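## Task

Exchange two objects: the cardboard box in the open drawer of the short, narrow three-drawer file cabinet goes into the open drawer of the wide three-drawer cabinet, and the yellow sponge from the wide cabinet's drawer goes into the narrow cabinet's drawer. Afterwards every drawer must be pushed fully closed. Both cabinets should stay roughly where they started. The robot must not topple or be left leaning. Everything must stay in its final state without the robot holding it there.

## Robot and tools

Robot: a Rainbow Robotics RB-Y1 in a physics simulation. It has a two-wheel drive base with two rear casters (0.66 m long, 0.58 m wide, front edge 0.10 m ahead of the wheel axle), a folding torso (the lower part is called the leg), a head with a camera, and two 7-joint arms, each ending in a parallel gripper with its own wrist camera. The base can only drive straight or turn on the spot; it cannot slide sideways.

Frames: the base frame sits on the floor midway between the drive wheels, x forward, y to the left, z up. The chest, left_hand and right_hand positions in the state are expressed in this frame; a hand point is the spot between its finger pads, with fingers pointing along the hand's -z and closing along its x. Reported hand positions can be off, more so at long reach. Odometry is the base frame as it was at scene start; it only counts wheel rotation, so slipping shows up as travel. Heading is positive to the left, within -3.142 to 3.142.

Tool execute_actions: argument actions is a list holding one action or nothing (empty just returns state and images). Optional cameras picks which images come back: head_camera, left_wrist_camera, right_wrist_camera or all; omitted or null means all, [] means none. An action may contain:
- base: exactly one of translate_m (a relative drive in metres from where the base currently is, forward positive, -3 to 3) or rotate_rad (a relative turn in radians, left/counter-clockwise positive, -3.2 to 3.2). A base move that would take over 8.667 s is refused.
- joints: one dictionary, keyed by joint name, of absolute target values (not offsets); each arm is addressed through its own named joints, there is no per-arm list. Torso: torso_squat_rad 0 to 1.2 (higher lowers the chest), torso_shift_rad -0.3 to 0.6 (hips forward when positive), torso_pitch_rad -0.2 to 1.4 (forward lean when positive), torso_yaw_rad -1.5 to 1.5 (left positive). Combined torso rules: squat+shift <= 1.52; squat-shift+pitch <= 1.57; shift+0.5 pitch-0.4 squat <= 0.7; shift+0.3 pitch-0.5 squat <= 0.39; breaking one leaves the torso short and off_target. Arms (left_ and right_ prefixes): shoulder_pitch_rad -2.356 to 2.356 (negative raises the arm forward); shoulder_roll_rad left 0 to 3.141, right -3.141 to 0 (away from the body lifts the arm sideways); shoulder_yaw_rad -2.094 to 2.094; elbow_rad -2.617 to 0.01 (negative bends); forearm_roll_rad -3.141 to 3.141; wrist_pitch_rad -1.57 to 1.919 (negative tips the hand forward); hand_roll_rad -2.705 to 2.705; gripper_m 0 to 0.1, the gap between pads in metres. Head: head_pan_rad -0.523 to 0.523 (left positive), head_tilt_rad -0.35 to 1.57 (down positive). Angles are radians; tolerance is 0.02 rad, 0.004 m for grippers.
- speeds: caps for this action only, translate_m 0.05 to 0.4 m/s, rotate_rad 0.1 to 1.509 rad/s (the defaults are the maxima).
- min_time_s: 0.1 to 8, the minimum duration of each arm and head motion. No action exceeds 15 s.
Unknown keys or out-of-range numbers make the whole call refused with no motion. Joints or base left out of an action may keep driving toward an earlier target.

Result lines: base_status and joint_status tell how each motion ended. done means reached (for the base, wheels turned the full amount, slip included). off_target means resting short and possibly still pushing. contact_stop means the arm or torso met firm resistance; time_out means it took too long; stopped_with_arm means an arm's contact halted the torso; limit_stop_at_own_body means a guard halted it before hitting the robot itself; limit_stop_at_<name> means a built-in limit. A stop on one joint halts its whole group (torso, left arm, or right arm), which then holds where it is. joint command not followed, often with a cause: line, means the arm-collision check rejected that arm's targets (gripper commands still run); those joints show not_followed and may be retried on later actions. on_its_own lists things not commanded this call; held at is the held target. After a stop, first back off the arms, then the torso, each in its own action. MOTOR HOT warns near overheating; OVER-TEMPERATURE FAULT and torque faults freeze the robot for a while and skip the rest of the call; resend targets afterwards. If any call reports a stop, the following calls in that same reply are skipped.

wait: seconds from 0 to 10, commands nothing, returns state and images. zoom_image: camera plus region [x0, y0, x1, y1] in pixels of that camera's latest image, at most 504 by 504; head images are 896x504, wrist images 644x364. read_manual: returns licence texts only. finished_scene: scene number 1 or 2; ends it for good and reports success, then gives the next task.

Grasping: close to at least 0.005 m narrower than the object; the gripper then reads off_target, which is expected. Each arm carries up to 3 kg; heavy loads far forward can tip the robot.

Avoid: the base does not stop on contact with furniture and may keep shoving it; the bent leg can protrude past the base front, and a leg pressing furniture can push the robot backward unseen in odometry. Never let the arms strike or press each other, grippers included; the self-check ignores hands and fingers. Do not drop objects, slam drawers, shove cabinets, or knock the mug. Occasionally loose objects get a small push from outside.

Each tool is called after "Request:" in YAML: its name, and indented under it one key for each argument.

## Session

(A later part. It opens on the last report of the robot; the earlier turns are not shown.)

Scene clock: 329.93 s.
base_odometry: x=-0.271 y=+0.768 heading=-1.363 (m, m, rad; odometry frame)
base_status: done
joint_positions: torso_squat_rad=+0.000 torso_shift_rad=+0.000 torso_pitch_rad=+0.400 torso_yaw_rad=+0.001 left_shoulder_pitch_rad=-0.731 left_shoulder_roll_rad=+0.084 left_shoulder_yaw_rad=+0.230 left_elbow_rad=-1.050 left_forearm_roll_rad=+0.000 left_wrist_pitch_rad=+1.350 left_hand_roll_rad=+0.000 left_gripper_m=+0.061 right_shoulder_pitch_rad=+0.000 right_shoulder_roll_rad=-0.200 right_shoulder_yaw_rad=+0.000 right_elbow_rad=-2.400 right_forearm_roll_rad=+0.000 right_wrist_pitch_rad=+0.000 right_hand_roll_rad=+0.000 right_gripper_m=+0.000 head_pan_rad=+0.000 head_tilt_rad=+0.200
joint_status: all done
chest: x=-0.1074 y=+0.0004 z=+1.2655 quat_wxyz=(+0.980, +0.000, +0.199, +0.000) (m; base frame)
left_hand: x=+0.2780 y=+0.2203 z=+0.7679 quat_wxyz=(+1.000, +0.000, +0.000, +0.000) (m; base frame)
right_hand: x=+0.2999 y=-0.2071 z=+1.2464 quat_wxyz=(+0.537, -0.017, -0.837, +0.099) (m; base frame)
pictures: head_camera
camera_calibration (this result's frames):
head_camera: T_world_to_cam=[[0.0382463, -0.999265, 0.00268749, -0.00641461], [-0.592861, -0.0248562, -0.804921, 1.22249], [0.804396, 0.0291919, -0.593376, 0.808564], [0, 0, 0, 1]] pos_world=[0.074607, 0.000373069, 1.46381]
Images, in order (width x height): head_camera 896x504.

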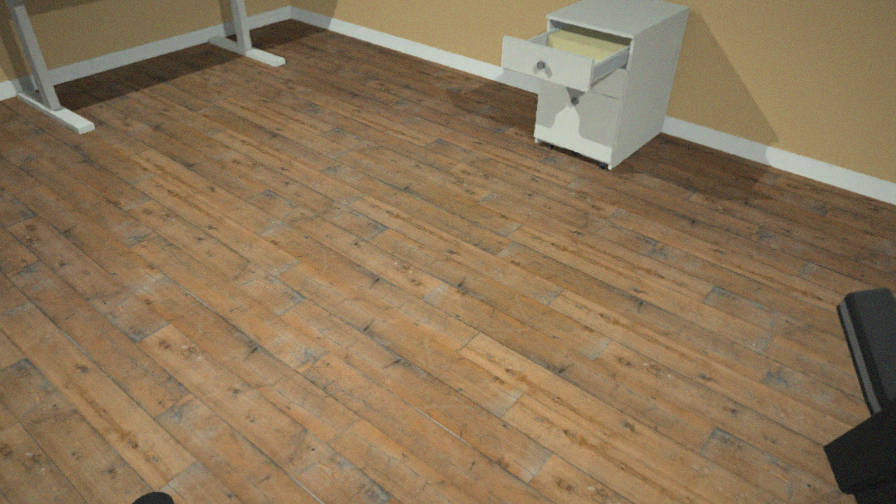

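Request:
execute_actions:
  actions:
    - {"base":{"translate_m":1.785}}
  cameras: []

Request:
execute_actions:
  actions:
    - {"base":{"rotate_rad":-0.683},"joints":{"head_tilt_rad":0.3}}
  cameras: ["head_camera"]

Scene clock: 337.63 s.
base_odometry: x=+0.098 y=-0.978 heading=-1.363 (m, m, rad; odometry frame)
base_status: done
joint_positions: torso_squat_rad=+0.000 torso_shift_rad=+0.000 torso_pitch_rad=+0.400 torso_yaw_rad=+0.001 left_shoulder_pitch_rad=-0.731 left_shoulder_roll_rad=+0.084 left_shoulder_yaw_rad=+0.230 left_elbow_rad=-1.050 left_forearm_roll_rad=+0.000 left_wrist_pitch_rad=+1.350 left_hand_roll_rad=+0.000 left_gripper_m=+0.061 right_shoulder_pitch_rad=+0.000 right_shoulder_roll_rad=-0.200 right_shoulder_yaw_rad=+0.000 right_elbow_rad=-2.400 right_forearm_roll_rad=+0.000 right_wrist_pitch_rad=+0.000 right_hand_roll_rad=+0.000 right_gripper_m=+0.000 head_pan_rad=+0.000 head_tilt_rad=+0.200
joint_status: not commanded
chest: x=-0.1073 y=+0.0004 z=+1.2655 quat_wxyz=(+0.980, +0.000, +0.199, +0.000) (m; base frame)
left_hand: x=+0.2781 y=+0.2202 z=+0.7679 quat_wxyz=(+1.000, +0.000, +0.000, +0.000) (m; base frame)
right_hand: x=+0.3000 y=-0.2071 z=+1.2463 quat_wxyz=(+0.537, -0.017, -0.837, +0.099) (m; base frame)
pictures: none
No camera images: the call's "cameras" was empty. Leave "cameras" out to get every camera's image.

Scene clock: 340.33 s.
base_odometry: x=+0.098 y=-0.978 heading=-2.045 (m, m, rad; odometry frame)
base_status: done
joint_positions: torso_squat_rad=+0.000 torso_shift_rad=+0.000 torso_pitch_rad=+0.400 torso_yaw_rad=+0.001 left_shoulder_pitch_rad=-0.731 left_shoulder_roll_rad=+0.084 left_shoulder_yaw_rad=+0.230 left_elbow_rad=-1.050 left_forearm_roll_rad=+0.000 left_wrist_pitch_rad=+1.350 left_hand_roll_rad=+0.000 left_gripper_m=+0.061 right_shoulder_pitch_rad=+0.000 right_shoulder_roll_rad=-0.200 right_shoulder_yaw_rad=+0.000 right_elbow_rad=-2.400 right_forearm_roll_rad=+0.000 right_wrist_pitch_rad=+0.000 right_hand_roll_rad=+0.000 right_gripper_m=+0.000 head_pan_rad=+0.000 head_tilt_rad=+0.300
joint_status: all done
chest: x=-0.1073 y=+0.0004 z=+1.2655 quat_wxyz=(+0.980, +0.000, +0.199, +0.000) (m; base frame)
left_hand: x=+0.2781 y=+0.2202 z=+0.7678 quat_wxyz=(+1.000, +0.000, +0.000, +0.000) (m; base frame)
right_hand: x=+0.3000 y=-0.2071 z=+1.2463 quat_wxyz=(+0.537, -0.017, -0.837, +0.099) (m; base frame)
pictures: head_camera
camera_calibration (this result's frames):
head_camera: T_world_to_cam=[[0.0382959, -0.999266, -0.00107095, -0.00098544], [-0.670337, -0.0248952, -0.741639, 1.13064], [0.741068, 0.0291196, -0.670799, 0.919449], [0, 0, 0, 1]] pos_world=[0.0765704, 0.000388636, 1.45529]
Images, in order (width x height): head_camera 896x504.

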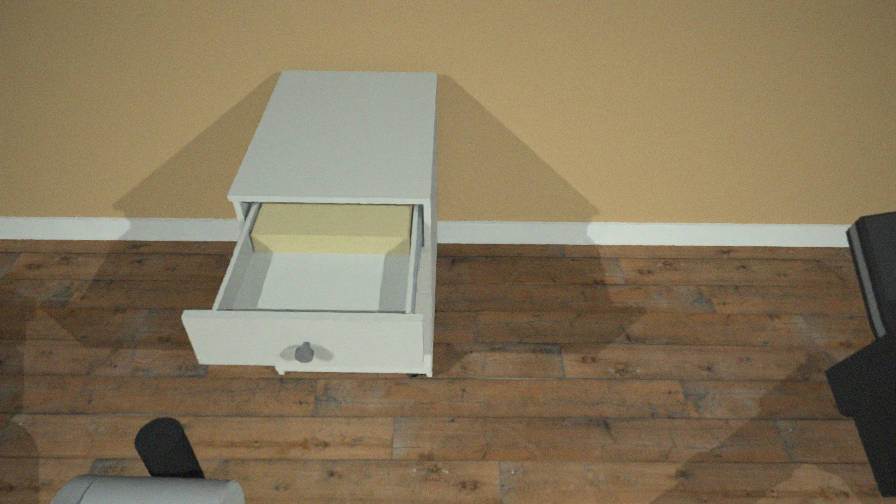

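Request:
execute_actions:
  actions:
    - {"base":{"translate_m":0.54},"joints":{"torso_pitch_rad":0.6,"torso_squat_rad":0.05,"left_shoulder_pitch_rad":-1.316,"left_shoulder_roll_rad":0.257,"left_shoulder_yaw_rad":0.337,"left_elbow_rad":-0.55,"left_wrist_pitch_rad":1.25,"head_tilt_rad":0.55,"head_pan_rad":0.25}}
  cameras: ["head_camera","left_wrist_camera"]

Scene clock: 353.30 s.
base_odometry: x=-0.149 y=-1.458 heading=-2.046 (m, m, rad; odometry frame)
base_status: done
joint_positions: torso_squat_rad=+0.050 torso_shift_rad=+0.000 torso_pitch_rad=+0.600 torso_yaw_rad=+0.001 left_shoulder_pitch_rad=-1.316 left_shoulder_roll_rad=+0.257 left_shoulder_yaw_rad=+0.337 left_elbow_rad=-0.550 left_forearm_roll_rad=+0.000 left_wrist_pitch_rad=+1.250 left_hand_roll_rad=+0.000 left_gripper_m=+0.061 right_shoulder_pitch_rad=+0.000 right_shoulder_roll_rad=-0.200 right_shoulder_yaw_rad=+0.000 right_elbow_rad=-2.400 right_forearm_roll_rad=+0.000 right_wrist_pitch_rad=+0.000 right_hand_roll_rad=+0.000 right_gripper_m=+0.000 head_pan_rad=+0.250 head_tilt_rad=+0.550
joint_status: all done
chest: x=-0.0530 y=+0.0004 z=+1.2350 quat_wxyz=(+0.955, +0.000, +0.296, +0.000) (m; base frame)
left_hand: x=+0.4269 y=+0.2201 z=+0.7693 quat_wxyz=(+1.000, +0.000, +0.000, +0.000) (m; base frame)
right_hand: x=+0.3423 y=-0.2071 z=+1.1353 quat_wxyz=(+0.618, -0.007, -0.780, +0.100) (m; base frame)
pictures: head_camera, left_wrist_camera
camera_calibration (this result's frames):
head_camera: T_world_to_cam=[[0.236949, -0.958855, -0.156374, 0.195576], [-0.907009, -0.160655, -0.389261, 0.67894], [0.348122, 0.234068, -0.907757, 1.17837], [0, 0, 0, 1]] pos_world=[0.159246, 0.0207857, 1.36454]
left_wrist_camera: T_world_to_cam=[[0.997045, -0.0761299, 0.0102868, -0.411912], [-0.0640271, -0.749508, 0.658892, -0.288228], [-0.0424513, -0.657604, -0.752167, 0.8322], [0, 0, 0, 1]] pos_world=[0.427568, 0.29987, 0.820102]
Images, in order (width x height): head_camera 896x504, left_wrist_camera 644x364.

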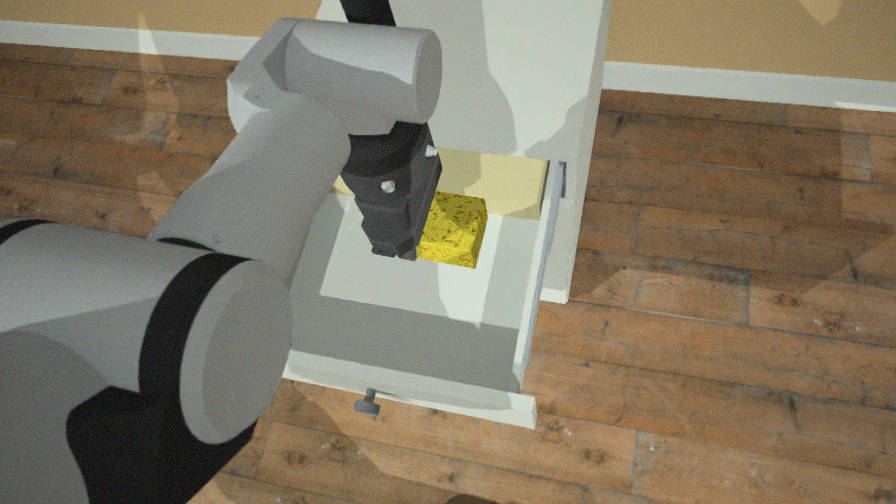

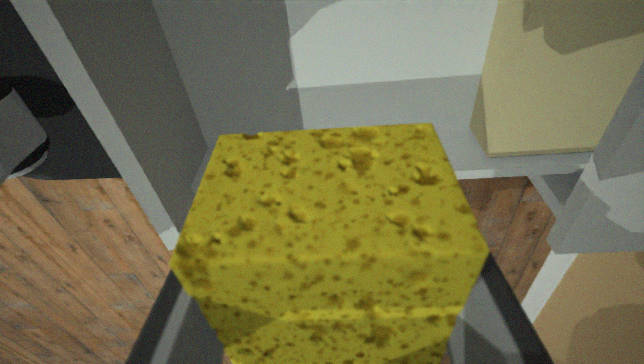

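Request:
execute_actions:
  actions:
    - {"joints":{"torso_squat_rad":0.755}}
  cameras: ["head_camera","left_wrist_camera"]

Scene clock: 363.67 s.
base_odometry: x=-0.149 y=-1.458 heading=-2.046 (m, m, rad; odometry frame)
base_status: not commanded
joint_positions: torso_squat_rad=+0.755 torso_shift_rad=+0.000 torso_pitch_rad=+0.600 torso_yaw_rad=+0.001 left_shoulder_pitch_rad=-1.316 left_shoulder_roll_rad=+0.257 left_shoulder_yaw_rad=+0.337 left_elbow_rad=-0.550 left_forearm_roll_rad=+0.000 left_wrist_pitch_rad=+1.250 left_hand_roll_rad=+0.000 left_gripper_m=+0.061 right_shoulder_pitch_rad=+0.000 right_shoulder_roll_rad=-0.200 right_shoulder_yaw_rad=+0.000 right_elbow_rad=-2.400 right_forearm_roll_rad=+0.000 right_wrist_pitch_rad=+0.000 right_hand_roll_rad=+0.000 right_gripper_m=+0.000 head_pan_rad=+0.250 head_tilt_rad=+0.550
joint_status: all done
chest: x=-0.0531 y=+0.0003 z=+1.0457 quat_wxyz=(+0.955, +0.000, +0.295, +0.000) (m; base frame)
left_hand: x=+0.4268 y=+0.2200 z=+0.5800 quat_wxyz=(+1.000, +0.000, +0.000, +0.000) (m; base frame)
right_hand: x=+0.3422 y=-0.2072 z=+0.9460 quat_wxyz=(+0.618, -0.007, -0.780, +0.100) (m; base frame)
pictures: head_camera, left_wrist_camera
camera_calibration (this result's frames):
head_camera: T_world_to_cam=[[0.236958, -0.958855, -0.156361, 0.165919], [-0.90699, -0.160656, -0.389306, 0.605206], [0.348167, 0.234067, -0.90774, 1.00654], [0, 0, 0, 1]] pos_world=[0.159155, 0.0207233, 1.17523]
left_wrist_camera: T_world_to_cam=[[0.997046, -0.0761185, 0.0102922, -0.409892], [-0.0640224, -0.749514, 0.658886, -0.163532], [-0.0424392, -0.657598, -0.752173, 0.689763], [0, 0, 0, 1]] pos_world=[0.427484, 0.299817, 0.630789]
Images, in order (width x height): head_camera 896x504, left_wrist_camera 644x364.

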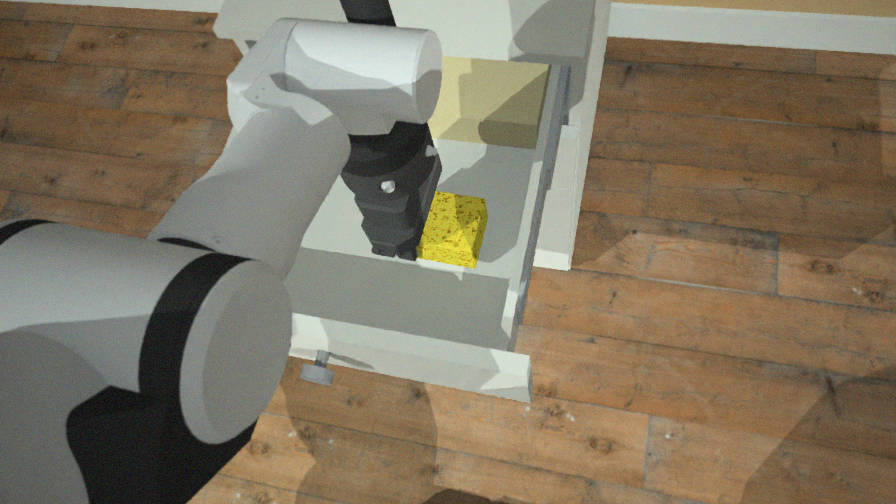

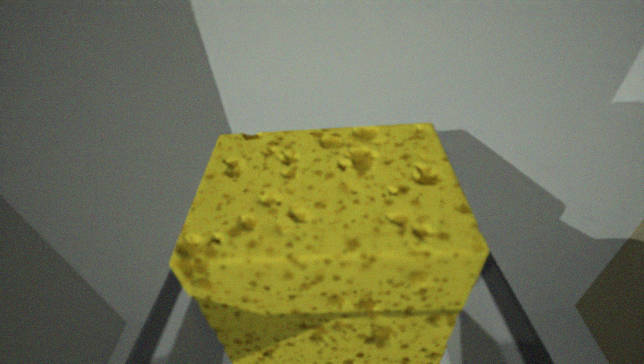

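Request:
execute_actions:
  actions:
    - {"joints":{"torso_squat_rad":0.772}}
  cameras: []

Request:
execute_actions:
  actions:
    - {"joints":{"left_gripper_m":0.1}}
  cameras: ["left_wrist_camera"]

Request:
execute_actions:
  actions:
    - {"joints":{"torso_squat_rad":0.45}}
  cameras: ["head_camera","left_wrist_camera"]

Scene clock: 368.67 s.
base_odometry: x=-0.149 y=-1.458 heading=-2.046 (m, m, rad; odometry frame)
base_status: not commanded
joint_positions: torso_squat_rad=+0.772 torso_shift_rad=+0.000 torso_pitch_rad=+0.600 torso_yaw_rad=+0.001 left_shoulder_pitch_rad=-1.316 left_shoulder_roll_rad=+0.257 left_shoulder_yaw_rad=+0.337 left_elbow_rad=-0.550 left_forearm_roll_rad=+0.000 left_wrist_pitch_rad=+1.250 left_hand_roll_rad=+0.000 left_gripper_m=+0.061 right_shoulder_pitch_rad=+0.000 right_shoulder_roll_rad=-0.200 right_shoulder_yaw_rad=+0.000 right_elbow_rad=-2.400 right_forearm_roll_rad=+0.000 right_wrist_pitch_rad=+0.000 right_hand_roll_rad=+0.000 right_gripper_m=+0.000 head_pan_rad=+0.250 head_tilt_rad=+0.550
joint_status: all done
chest: x=-0.0532 y=+0.0003 z=+1.0375 quat_wxyz=(+0.955, +0.000, +0.295, +0.000) (m; base frame)
left_hand: x=+0.4268 y=+0.2201 z=+0.5718 quat_wxyz=(+1.000, +0.000, +0.000, +0.000) (m; base frame)
right_hand: x=+0.3422 y=-0.2072 z=+0.9378 quat_wxyz=(+0.618, -0.007, -0.780, +0.100) (m; base frame)
pictures: none
No camera images: the call's "cameras" was empty. Leave "cameras" out to get every camera's image.

Scene clock: 369.70 s.
base_odometry: x=-0.149 y=-1.458 heading=-2.046 (m, m, rad; odometry frame)
base_status: not commanded
joint_positions: torso_squat_rad=+0.772 torso_shift_rad=+0.000 torso_pitch_rad=+0.600 torso_yaw_rad=+0.001 left_shoulder_pitch_rad=-1.316 left_shoulder_roll_rad=+0.257 left_shoulder_yaw_rad=+0.337 left_elbow_rad=-0.550 left_forearm_roll_rad=+0.000 left_wrist_pitch_rad=+1.250 left_hand_roll_rad=+0.000 left_gripper_m=+0.100 right_shoulder_pitch_rad=+0.000 right_shoulder_roll_rad=-0.200 right_shoulder_yaw_rad=+0.000 right_elbow_rad=-2.400 right_forearm_roll_rad=+0.000 right_wrist_pitch_rad=+0.000 right_hand_roll_rad=+0.000 right_gripper_m=+0.000 head_pan_rad=+0.250 head_tilt_rad=+0.550
joint_status: all done
chest: x=-0.0532 y=+0.0003 z=+1.0375 quat_wxyz=(+0.955, +0.000, +0.295, +0.000) (m; base frame)
left_hand: x=+0.4268 y=+0.2201 z=+0.5718 quat_wxyz=(+1.000, +0.000, +0.000, +0.000) (m; base frame)
right_hand: x=+0.3422 y=-0.2072 z=+0.9378 quat_wxyz=(+0.618, -0.007, -0.780, +0.100) (m; base frame)
pictures: left_wrist_camera
camera_calibration (this result's frames):
left_wrist_camera: T_world_to_cam=[[0.997047, -0.0761021, 0.0102415, -0.409739], [-0.063977, -0.749522, 0.658881, -0.158117], [-0.042466, -0.657591, -0.752178, 0.683587], [0, 0, 0, 1]] pos_world=[0.427443, 0.299827, 0.622556]
Images, in order (width x height): left_wrist_camera 644x364.

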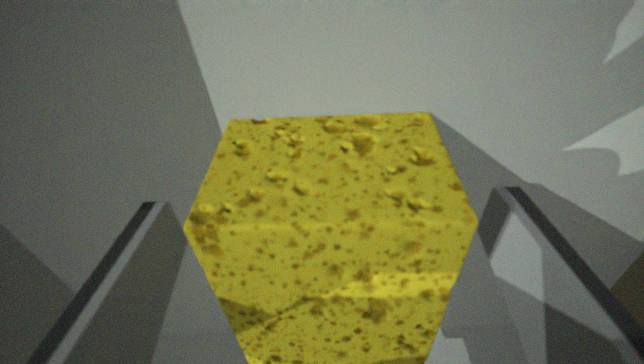

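Scene clock: 371.57 s.
base_odometry: x=-0.149 y=-1.458 heading=-2.046 (m, m, rad; odometry frame)
base_status: not commanded
joint_positions: torso_squat_rad=+0.450 torso_shift_rad=+0.000 torso_pitch_rad=+0.600 torso_yaw_rad=+0.001 left_shoulder_pitch_rad=-1.316 left_shoulder_roll_rad=+0.257 left_shoulder_yaw_rad=+0.337 left_elbow_rad=-0.550 left_forearm_roll_rad=+0.000 left_wrist_pitch_rad=+1.250 left_hand_roll_rad=+0.000 left_gripper_m=+0.100 right_shoulder_pitch_rad=+0.000 right_shoulder_roll_rad=-0.200 right_shoulder_yaw_rad=+0.000 right_elbow_rad=-2.400 right_forearm_roll_rad=+0.000 right_wrist_pitch_rad=+0.000 right_hand_roll_rad=+0.000 right_gripper_m=+0.000 head_pan_rad=+0.250 head_tilt_rad=+0.550
joint_status: all done
chest: x=-0.0531 y=+0.0004 z=+1.1662 quat_wxyz=(+0.955, +0.000, +0.295, +0.000) (m; base frame)
left_hand: x=+0.4268 y=+0.2201 z=+0.7005 quat_wxyz=(+1.000, +0.000, +0.000, +0.000) (m; base frame)
right_hand: x=+0.3422 y=-0.2071 z=+1.0665 quat_wxyz=(+0.618, -0.007, -0.780, +0.100) (m; base frame)
pictures: head_camera, left_wrist_camera
camera_calibration (this result's frames):
head_camera: T_world_to_cam=[[0.236953, -0.958855, -0.156368, 0.184797], [-0.907001, -0.160656, -0.38928, 0.65213], [0.348142, 0.234067, -0.90775, 1.11592], [0, 0, 0, 1]] pos_world=[0.159198, 0.020763, 1.29573]
left_wrist_camera: T_world_to_cam=[[0.997048, -0.0761011, 0.0101738, -0.411033], [-0.0639316, -0.749523, 0.658884, -0.242896], [-0.0425163, -0.65759, -0.752176, 0.780435], [0, 0, 0, 1]] pos_world=[0.427472, 0.29987, 0.751247]
Images, in order (width x height): head_camera 896x504, left_wrist_camera 644x364.

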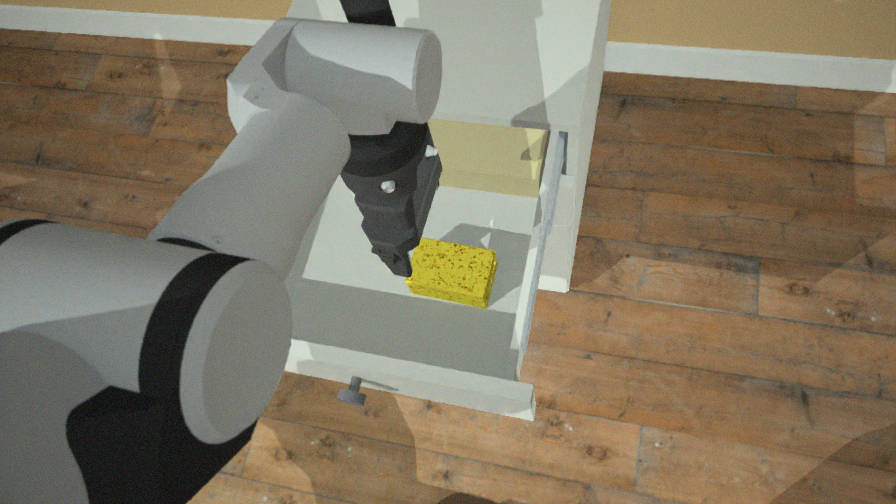

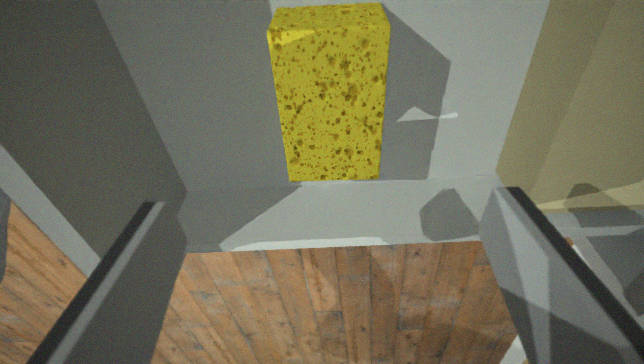

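Request:
execute_actions:
  actions:
    - {"base":{"translate_m":-0.4},"joints":{"left_gripper_m":0.0}}
  cameras: []

Request:
execute_actions:
  actions:
    - {"joints":{"torso_squat_rad":0.69,"left_shoulder_pitch_rad":-1.125,"left_shoulder_roll_rad":0.193,"left_shoulder_yaw_rad":0.314,"left_elbow_rad":-0.4,"left_wrist_pitch_rad":-0.1,"head_tilt_rad":0.2,"head_pan_rad":0.15}}
  cameras: ["head_camera"]

Scene clock: 382.27 s.
base_odometry: x=+0.034 y=-1.103 heading=-2.047 (m, m, rad; odometry frame)
base_status: done
joint_positions: torso_squat_rad=+0.450 torso_shift_rad=+0.000 torso_pitch_rad=+0.600 torso_yaw_rad=+0.001 left_shoulder_pitch_rad=-1.316 left_shoulder_roll_rad=+0.257 left_shoulder_yaw_rad=+0.337 left_elbow_rad=-0.550 left_forearm_roll_rad=+0.000 left_wrist_pitch_rad=+1.250 left_hand_roll_rad=+0.000 left_gripper_m=+0.001 right_shoulder_pitch_rad=+0.000 right_shoulder_roll_rad=-0.200 right_shoulder_yaw_rad=+0.000 right_elbow_rad=-2.400 right_forearm_roll_rad=+0.000 right_wrist_pitch_rad=+0.000 right_hand_roll_rad=+0.000 right_gripper_m=+0.000 head_pan_rad=+0.250 head_tilt_rad=+0.550
joint_status: all done
chest: x=-0.0531 y=+0.0004 z=+1.1662 quat_wxyz=(+0.955, +0.000, +0.295, +0.000) (m; base frame)
left_hand: x=+0.4268 y=+0.2201 z=+0.7005 quat_wxyz=(+1.000, +0.000, +0.000, +0.000) (m; base frame)
right_hand: x=+0.3422 y=-0.2072 z=+1.0665 quat_wxyz=(+0.618, -0.007, -0.779, +0.100) (m; base frame)
pictures: none
No camera images: the call's "cameras" was empty. Leave "cameras" out to get every camera's image.

Scene clock: 383.90 s.
base_odometry: x=+0.034 y=-1.103 heading=-2.047 (m, m, rad; odometry frame)
base_status: not commanded
joint_positions: torso_squat_rad=+0.690 torso_shift_rad=+0.000 torso_pitch_rad=+0.600 torso_yaw_rad=+0.001 left_shoulder_pitch_rad=-1.125 left_shoulder_roll_rad=+0.193 left_shoulder_yaw_rad=+0.314 left_elbow_rad=-0.400 left_forearm_roll_rad=+0.000 left_wrist_pitch_rad=-0.100 left_hand_roll_rad=+0.000 left_gripper_m=+0.001 right_shoulder_pitch_rad=+0.000 right_shoulder_roll_rad=-0.200 right_shoulder_yaw_rad=+0.000 right_elbow_rad=-2.400 right_forearm_roll_rad=+0.000 right_wrist_pitch_rad=+0.000 right_hand_roll_rad=+0.000 right_gripper_m=+0.000 head_pan_rad=+0.150 head_tilt_rad=+0.200
joint_status: all done
chest: x=-0.0531 y=+0.0004 z=+1.0758 quat_wxyz=(+0.955, +0.000, +0.295, +0.000) (m; base frame)
left_hand: x=+0.5269 y=+0.2206 z=+0.6065 quat_wxyz=(+0.878, +0.000, -0.479, +0.001) (m; base frame)
right_hand: x=+0.3422 y=-0.2072 z=+0.9760 quat_wxyz=(+0.618, -0.007, -0.779, +0.100) (m; base frame)
pictures: head_camera
camera_calibration (this result's frames):
head_camera: T_world_to_cam=[[0.160895, -0.982945, -0.0890601, 0.0938907], [-0.735848, -0.0593315, -0.674542, 0.953938], [0.657754, 0.174065, -0.732844, 0.794866], [0, 0, 0, 1]] pos_world=[0.164021, 0.0105293, 1.23435]
Images, in order (width x height): head_camera 896x504.

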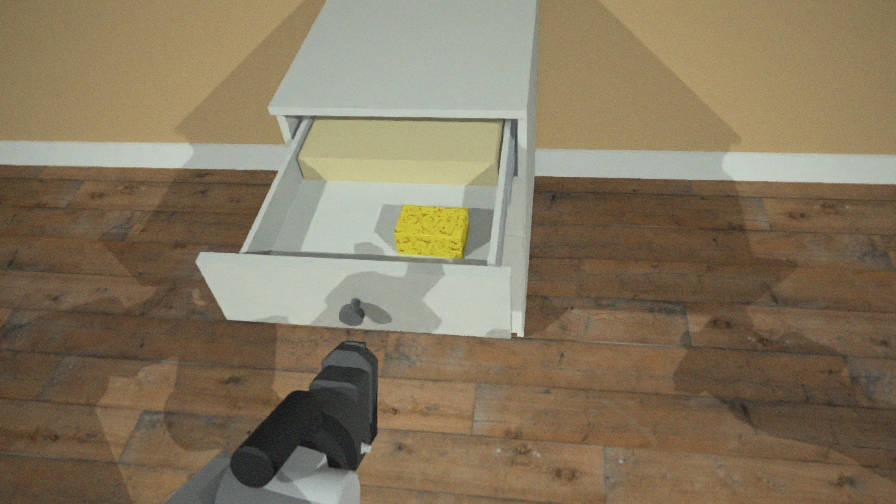

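Request:
execute_actions:
  actions:
    - {"base":{"translate_m":0.37},"joints":{"torso_squat_rad":0.71},"speeds":{"translate_m":0.07}}
  cameras: ["head_camera","left_wrist_camera"]

Scene clock: 395.77 s.
base_odometry: x=-0.136 y=-1.432 heading=-2.047 (m, m, rad; odometry frame)
base_status: done
joint_positions: torso_squat_rad=+0.710 torso_shift_rad=+0.000 torso_pitch_rad=+0.600 torso_yaw_rad=+0.001 left_shoulder_pitch_rad=-1.125 left_shoulder_roll_rad=+0.193 left_shoulder_yaw_rad=+0.314 left_elbow_rad=-0.400 left_forearm_roll_rad=+0.000 left_wrist_pitch_rad=-0.100 left_hand_roll_rad=+0.000 left_gripper_m=+0.001 right_shoulder_pitch_rad=+0.000 right_shoulder_roll_rad=-0.200 right_shoulder_yaw_rad=+0.000 right_elbow_rad=-2.400 right_forearm_roll_rad=+0.000 right_wrist_pitch_rad=+0.000 right_hand_roll_rad=+0.000 right_gripper_m=+0.000 head_pan_rad=+0.150 head_tilt_rad=+0.200
joint_status: all done
chest: x=-0.0531 y=+0.0004 z=+1.0667 quat_wxyz=(+0.955, +0.000, +0.296, +0.000) (m; base frame)
left_hand: x=+0.5268 y=+0.2205 z=+0.5973 quat_wxyz=(+0.878, +0.000, -0.479, +0.001) (m; base frame)
right_hand: x=+0.3422 y=-0.2072 z=+0.9670 quat_wxyz=(+0.618, -0.007, -0.779, +0.100) (m; base frame)
pictures: head_camera, left_wrist_camera
camera_calibration (this result's frames):
head_camera: T_world_to_cam=[[0.16089, -0.982945, -0.0890744, 0.093091], [-0.735918, -0.0593364, -0.674466, 0.947801], [0.657677, 0.174066, -0.732913, 0.788279], [0, 0, 0, 1]] pos_world=[0.164093, 0.0105296, 1.22529]
left_wrist_camera: T_world_to_cam=[[0.530697, -0.0742965, 0.844299, -0.762608], [-0.587609, -0.750133, 0.30334, 0.320141], [0.6108, -0.6571, -0.44175, 0.177701], [0, 0, 0, 1]] pos_world=[0.484292, 0.300257, 0.625257]
Images, in order (width x height): head_camera 896x504, left_wrist_camera 644x364.

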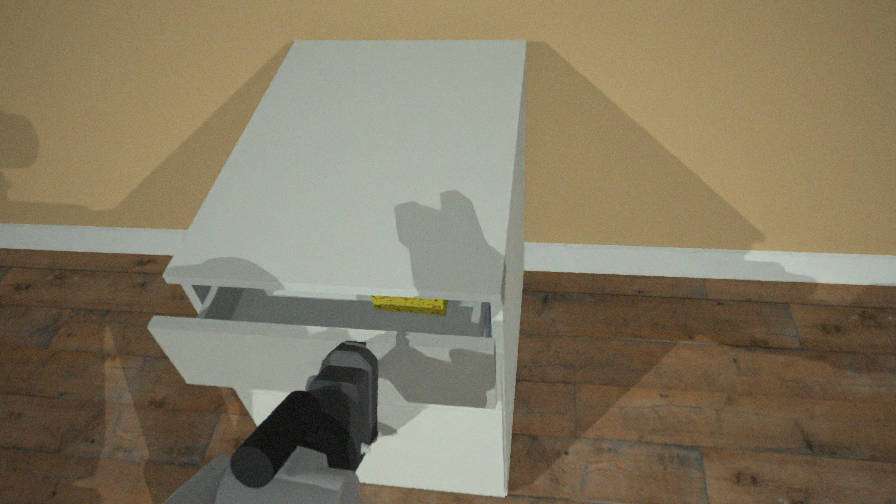

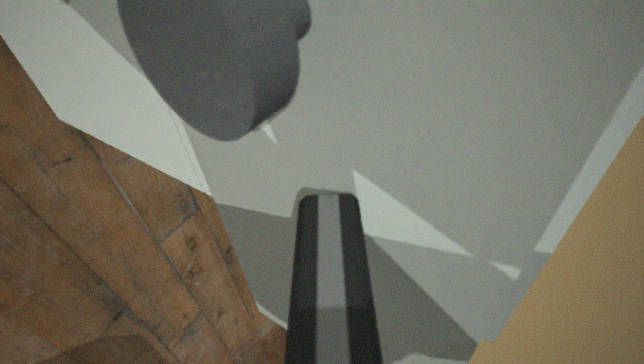

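Request:
execute_actions:
  actions:
    - {"base":{"translate_m":0.04},"speeds":{"translate_m":0.05}}
  cameras: ["head_camera"]

Request:
zoom_image:
  camera: "head_camera"
  region: [400, 260, 600, 460]

Request:
zoom_image:
  camera: "head_camera"
  region: [100, 260, 300, 460]

Scene clock: 402.27 s.
base_odometry: x=-0.154 y=-1.467 heading=-2.048 (m, m, rad; odometry frame)
base_status: done
joint_positions: torso_squat_rad=+0.710 torso_shift_rad=+0.000 torso_pitch_rad=+0.600 torso_yaw_rad=+0.001 left_shoulder_pitch_rad=-1.125 left_shoulder_roll_rad=+0.193 left_shoulder_yaw_rad=+0.314 left_elbow_rad=-0.400 left_forearm_roll_rad=+0.000 left_wrist_pitch_rad=-0.100 left_hand_roll_rad=+0.000 left_gripper_m=+0.001 right_shoulder_pitch_rad=+0.000 right_shoulder_roll_rad=-0.200 right_shoulder_yaw_rad=+0.000 right_elbow_rad=-2.400 right_forearm_roll_rad=+0.000 right_wrist_pitch_rad=+0.000 right_hand_roll_rad=+0.000 right_gripper_m=+0.000 head_pan_rad=+0.150 head_tilt_rad=+0.200
joint_status: not commanded
chest: x=-0.0531 y=+0.0004 z=+1.0667 quat_wxyz=(+0.955, +0.000, +0.296, +0.000) (m; base frame)
left_hand: x=+0.5268 y=+0.2205 z=+0.5974 quat_wxyz=(+0.878, +0.000, -0.479, +0.001) (m; base frame)
right_hand: x=+0.3422 y=-0.2072 z=+0.9670 quat_wxyz=(+0.618, -0.007, -0.779, +0.100) (m; base frame)
pictures: head_camera
camera_calibration (this result's frames):
head_camera: T_world_to_cam=[[0.160898, -0.982945, -0.0890611, 0.0930858], [-0.735863, -0.0593365, -0.674526, 0.947836], [0.657737, 0.174066, -0.732859, 0.788262], [0, 0, 0, 1]] pos_world=[0.164031, 0.0105296, 1.22532]
Images, in order (width x height): head_camera 896x504.

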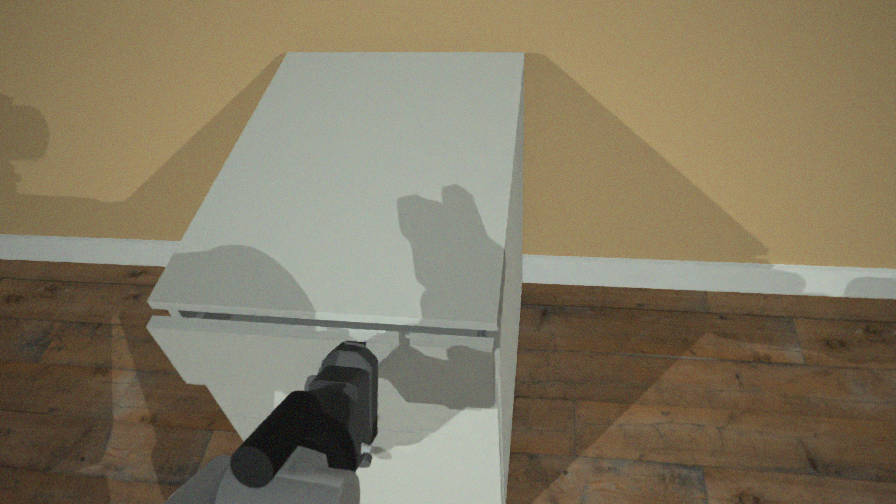

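Region (400, 260, 600, 460) of head_camera's 896x504 image, scaled by 2.520, with more detail than that image has.

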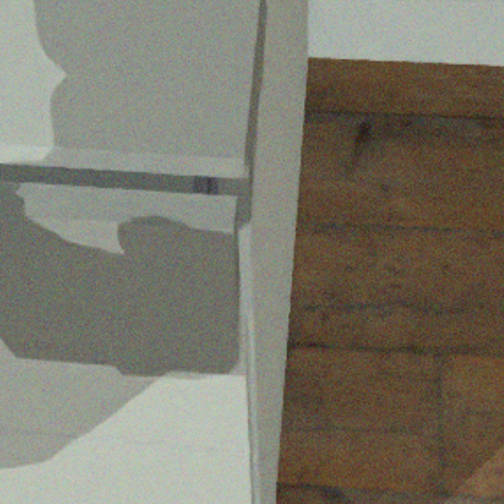

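Region (100, 260, 300, 460) of head_camera's 896x504 image, scaled by 2.520, with more detail than that image has.

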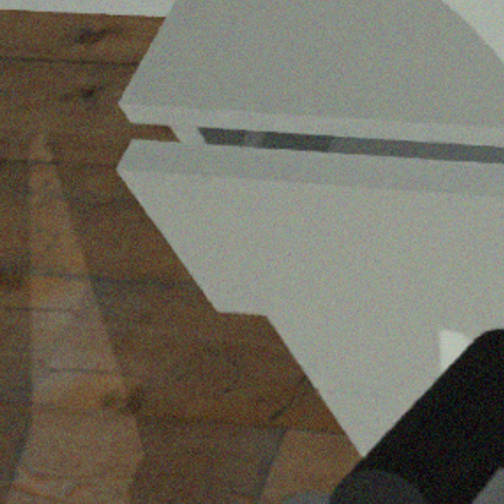

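Request:
execute_actions:
  actions:
    - {"base":{"translate_m":0.014},"speeds":{"translate_m":0.05}}
  cameras: ["head_camera"]

Request:
zoom_image:
  camera: "head_camera"
  region: [400, 260, 600, 460]

Request:
zoom_image:
  camera: "head_camera"
  region: [100, 260, 300, 460]

Scene clock: 411.47 s.
base_odometry: x=-0.161 y=-1.480 heading=-2.048 (m, m, rad; odometry frame)
base_status: done
joint_positions: torso_squat_rad=+0.710 torso_shift_rad=+0.000 torso_pitch_rad=+0.600 torso_yaw_rad=+0.001 left_shoulder_pitch_rad=-1.125 left_shoulder_roll_rad=+0.193 left_shoulder_yaw_rad=+0.314 left_elbow_rad=-0.400 left_forearm_roll_rad=+0.000 left_wrist_pitch_rad=-0.100 left_hand_roll_rad=+0.000 left_gripper_m=+0.001 right_shoulder_pitch_rad=+0.000 right_shoulder_roll_rad=-0.200 right_shoulder_yaw_rad=+0.000 right_elbow_rad=-2.400 right_forearm_roll_rad=+0.000 right_wrist_pitch_rad=+0.000 right_hand_roll_rad=+0.000 right_gripper_m=+0.000 head_pan_rad=+0.150 head_tilt_rad=+0.200
joint_status: not commanded
chest: x=-0.0531 y=+0.0004 z=+1.0667 quat_wxyz=(+0.955, +0.000, +0.295, +0.000) (m; base frame)
left_hand: x=+0.5268 y=+0.2205 z=+0.5974 quat_wxyz=(+0.878, +0.000, -0.479, +0.001) (m; base frame)
right_hand: x=+0.3422 y=-0.2072 z=+0.9670 quat_wxyz=(+0.618, -0.007, -0.779, +0.100) (m; base frame)
pictures: head_camera
camera_calibration (this result's frames):
head_camera: T_world_to_cam=[[0.160899, -0.982945, -0.0890589, 0.0930844], [-0.735853, -0.0593364, -0.674537, 0.947846], [0.657748, 0.174066, -0.73285, 0.788257], [0, 0, 0, 1]] pos_world=[0.164024, 0.0105296, 1.22532]
Images, in order (width x height): head_camera 896x504.

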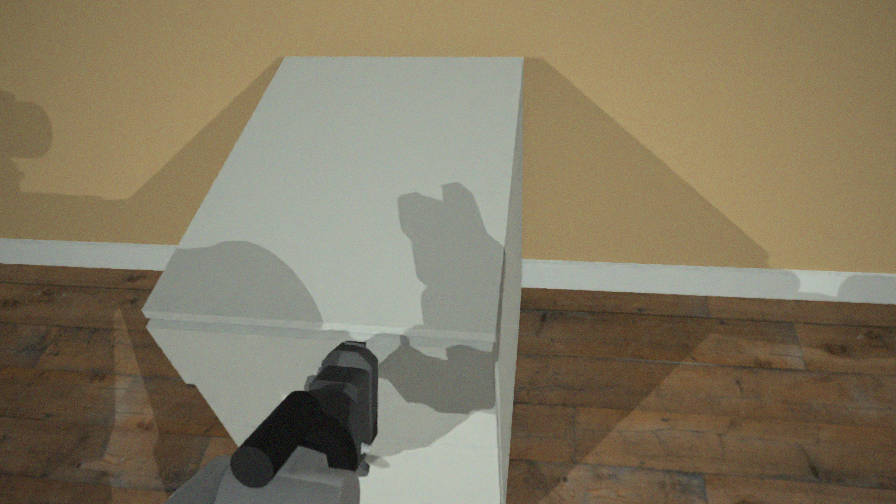

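Region (400, 260, 600, 460) of head_camera's 896x504 image, scaled by 2.520, with more detail than that image has.

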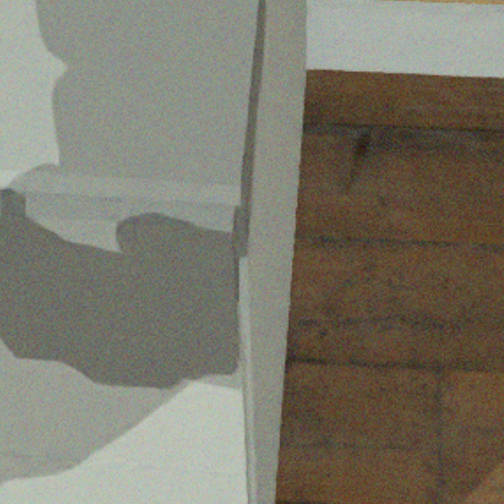

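Region (100, 260, 300, 460) of head_camera's 896x504 image, scaled by 2.520, with more detail than that image has.

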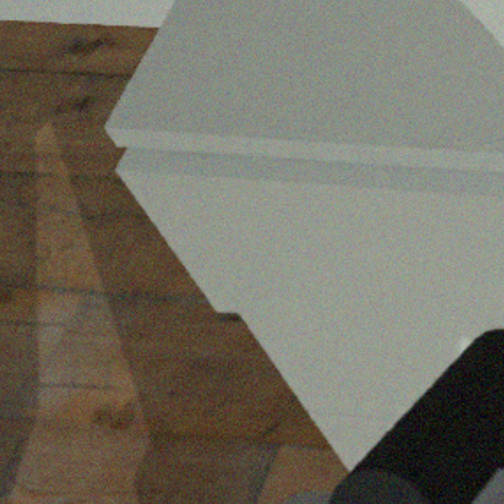

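Request:
execute_actions:
  actions:
    - {"base":{"translate_m":0.015},"speeds":{"translate_m":0.05}}
  cameras: ["head_camera"]

Request:
zoom_image:
  camera: "head_camera"
  region: [100, 260, 300, 460]

Request:
zoom_image:
  camera: "head_camera"
  region: [400, 260, 600, 460]

Scene clock: 415.17 s.
base_odometry: x=-0.168 y=-1.493 heading=-2.048 (m, m, rad; odometry frame)
base_status: done
joint_positions: torso_squat_rad=+0.710 torso_shift_rad=+0.000 torso_pitch_rad=+0.600 torso_yaw_rad=+0.001 left_shoulder_pitch_rad=-1.124 left_shoulder_roll_rad=+0.193 left_shoulder_yaw_rad=+0.314 left_elbow_rad=-0.399 left_forearm_roll_rad=+0.000 left_wrist_pitch_rad=-0.100 left_hand_roll_rad=+0.000 left_gripper_m=+0.001 right_shoulder_pitch_rad=+0.000 right_shoulder_roll_rad=-0.200 right_shoulder_yaw_rad=+0.000 right_elbow_rad=-2.400 right_forearm_roll_rad=+0.000 right_wrist_pitch_rad=+0.000 right_hand_roll_rad=+0.000 right_gripper_m=+0.000 head_pan_rad=+0.150 head_tilt_rad=+0.200
joint_status: not commanded
chest: x=-0.0531 y=+0.0004 z=+1.0667 quat_wxyz=(+0.955, +0.000, +0.296, +0.000) (m; base frame)
left_hand: x=+0.5262 y=+0.2204 z=+0.5968 quat_wxyz=(+0.878, +0.000, -0.479, +0.001) (m; base frame)
right_hand: x=+0.3422 y=-0.2071 z=+0.9670 quat_wxyz=(+0.618, -0.007, -0.779, +0.100) (m; base frame)
pictures: head_camera
camera_calibration (this result's frames):
head_camera: T_world_to_cam=[[0.160947, -0.982935, -0.0890818, 0.0931154], [-0.735874, -0.0593631, -0.674511, 0.947816], [0.657712, 0.174114, -0.732871, 0.788271], [0, 0, 0, 1]] pos_world=[0.164031, 0.0105429, 1.22531]
Images, in order (width x height): head_camera 896x504.

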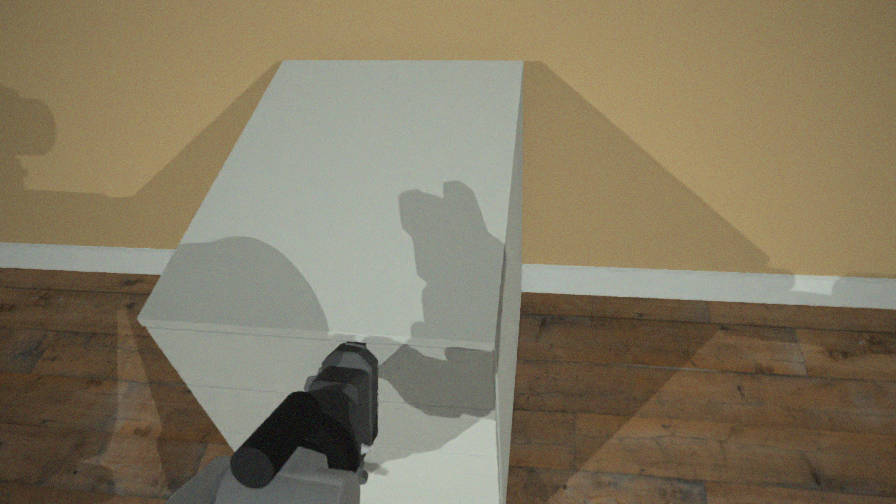

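Region (100, 260, 300, 460) of head_camera's 896x504 image, scaled by 2.520, with more detail than that image has.

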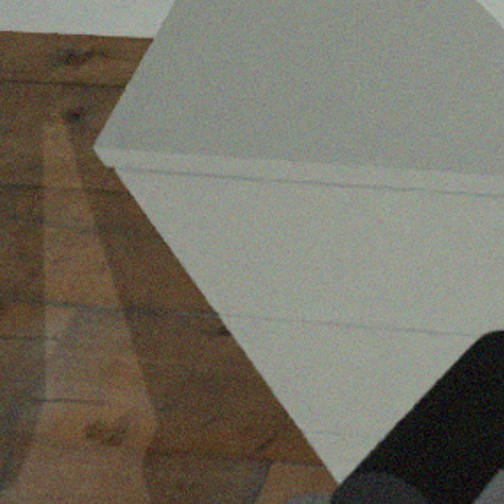

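Region (400, 260, 600, 460) of head_camera's 896x504 image, scaled by 2.520, with more detail than that image has.

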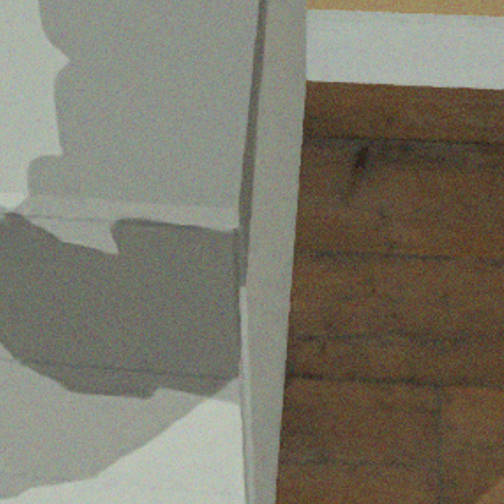

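Flush, with slight arm deflection. Back off and verify.

Request:
execute_actions:
  actions:
    - {"base":{"translate_m":-0.25},"joints":{"head_pan_rad":0.2}}
  cameras: ["head_camera"]

Scene clock: 418.83 s.
base_odometry: x=-0.053 y=-1.271 heading=-2.048 (m, m, rad; odometry frame)
base_status: done
joint_positions: torso_squat_rad=+0.710 torso_shift_rad=+0.000 torso_pitch_rad=+0.600 torso_yaw_rad=+0.001 left_shoulder_pitch_rad=-1.125 left_shoulder_roll_rad=+0.193 left_shoulder_yaw_rad=+0.314 left_elbow_rad=-0.400 left_forearm_roll_rad=+0.000 left_wrist_pitch_rad=-0.100 left_hand_roll_rad=+0.000 left_gripper_m=+0.001 right_shoulder_pitch_rad=+0.000 right_shoulder_roll_rad=-0.200 right_shoulder_yaw_rad=+0.000 right_elbow_rad=-2.400 right_forearm_roll_rad=+0.000 right_wrist_pitch_rad=+0.000 right_hand_roll_rad=+0.000 right_gripper_m=+0.000 head_pan_rad=+0.200 head_tilt_rad=+0.200
joint_status: all done
chest: x=-0.0532 y=+0.0004 z=+1.0668 quat_wxyz=(+0.955, +0.000, +0.295, +0.000) (m; base frame)
left_hand: x=+0.5268 y=+0.2204 z=+0.5975 quat_wxyz=(+0.878, +0.000, -0.479, +0.001) (m; base frame)
right_hand: x=+0.3421 y=-0.2072 z=+0.9671 quat_wxyz=(+0.618, -0.007, -0.780, +0.100) (m; base frame)
pictures: head_camera
camera_calibration (this result's frames):
head_camera: T_world_to_cam=[[0.20129, -0.972561, -0.116649, 0.123598], [-0.733102, -0.0705967, -0.676444, 0.949927], [0.649649, 0.221677, -0.727197, 0.782042], [0, 0, 0, 1]] pos_world=[0.163462, 0.013908, 1.22569]
Images, in order (width x height): head_camera 896x504.

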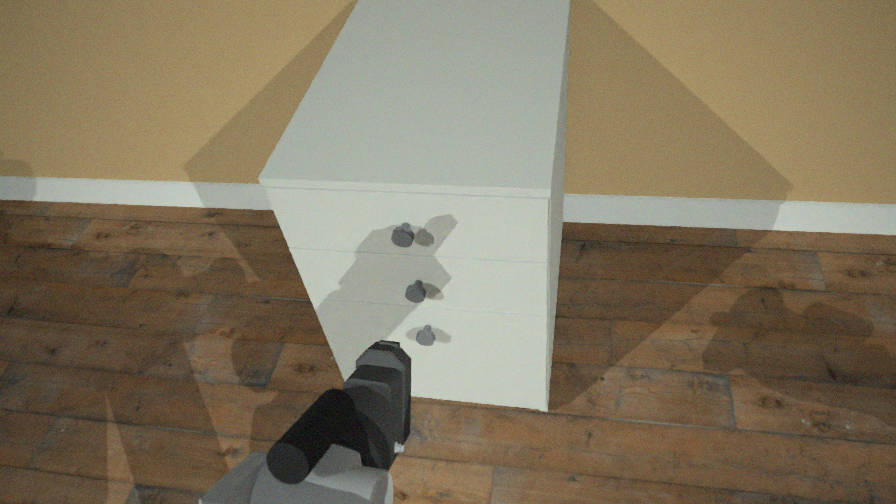

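Request:
finished_scene:
  scene: 2

The scene is finished: the task was done.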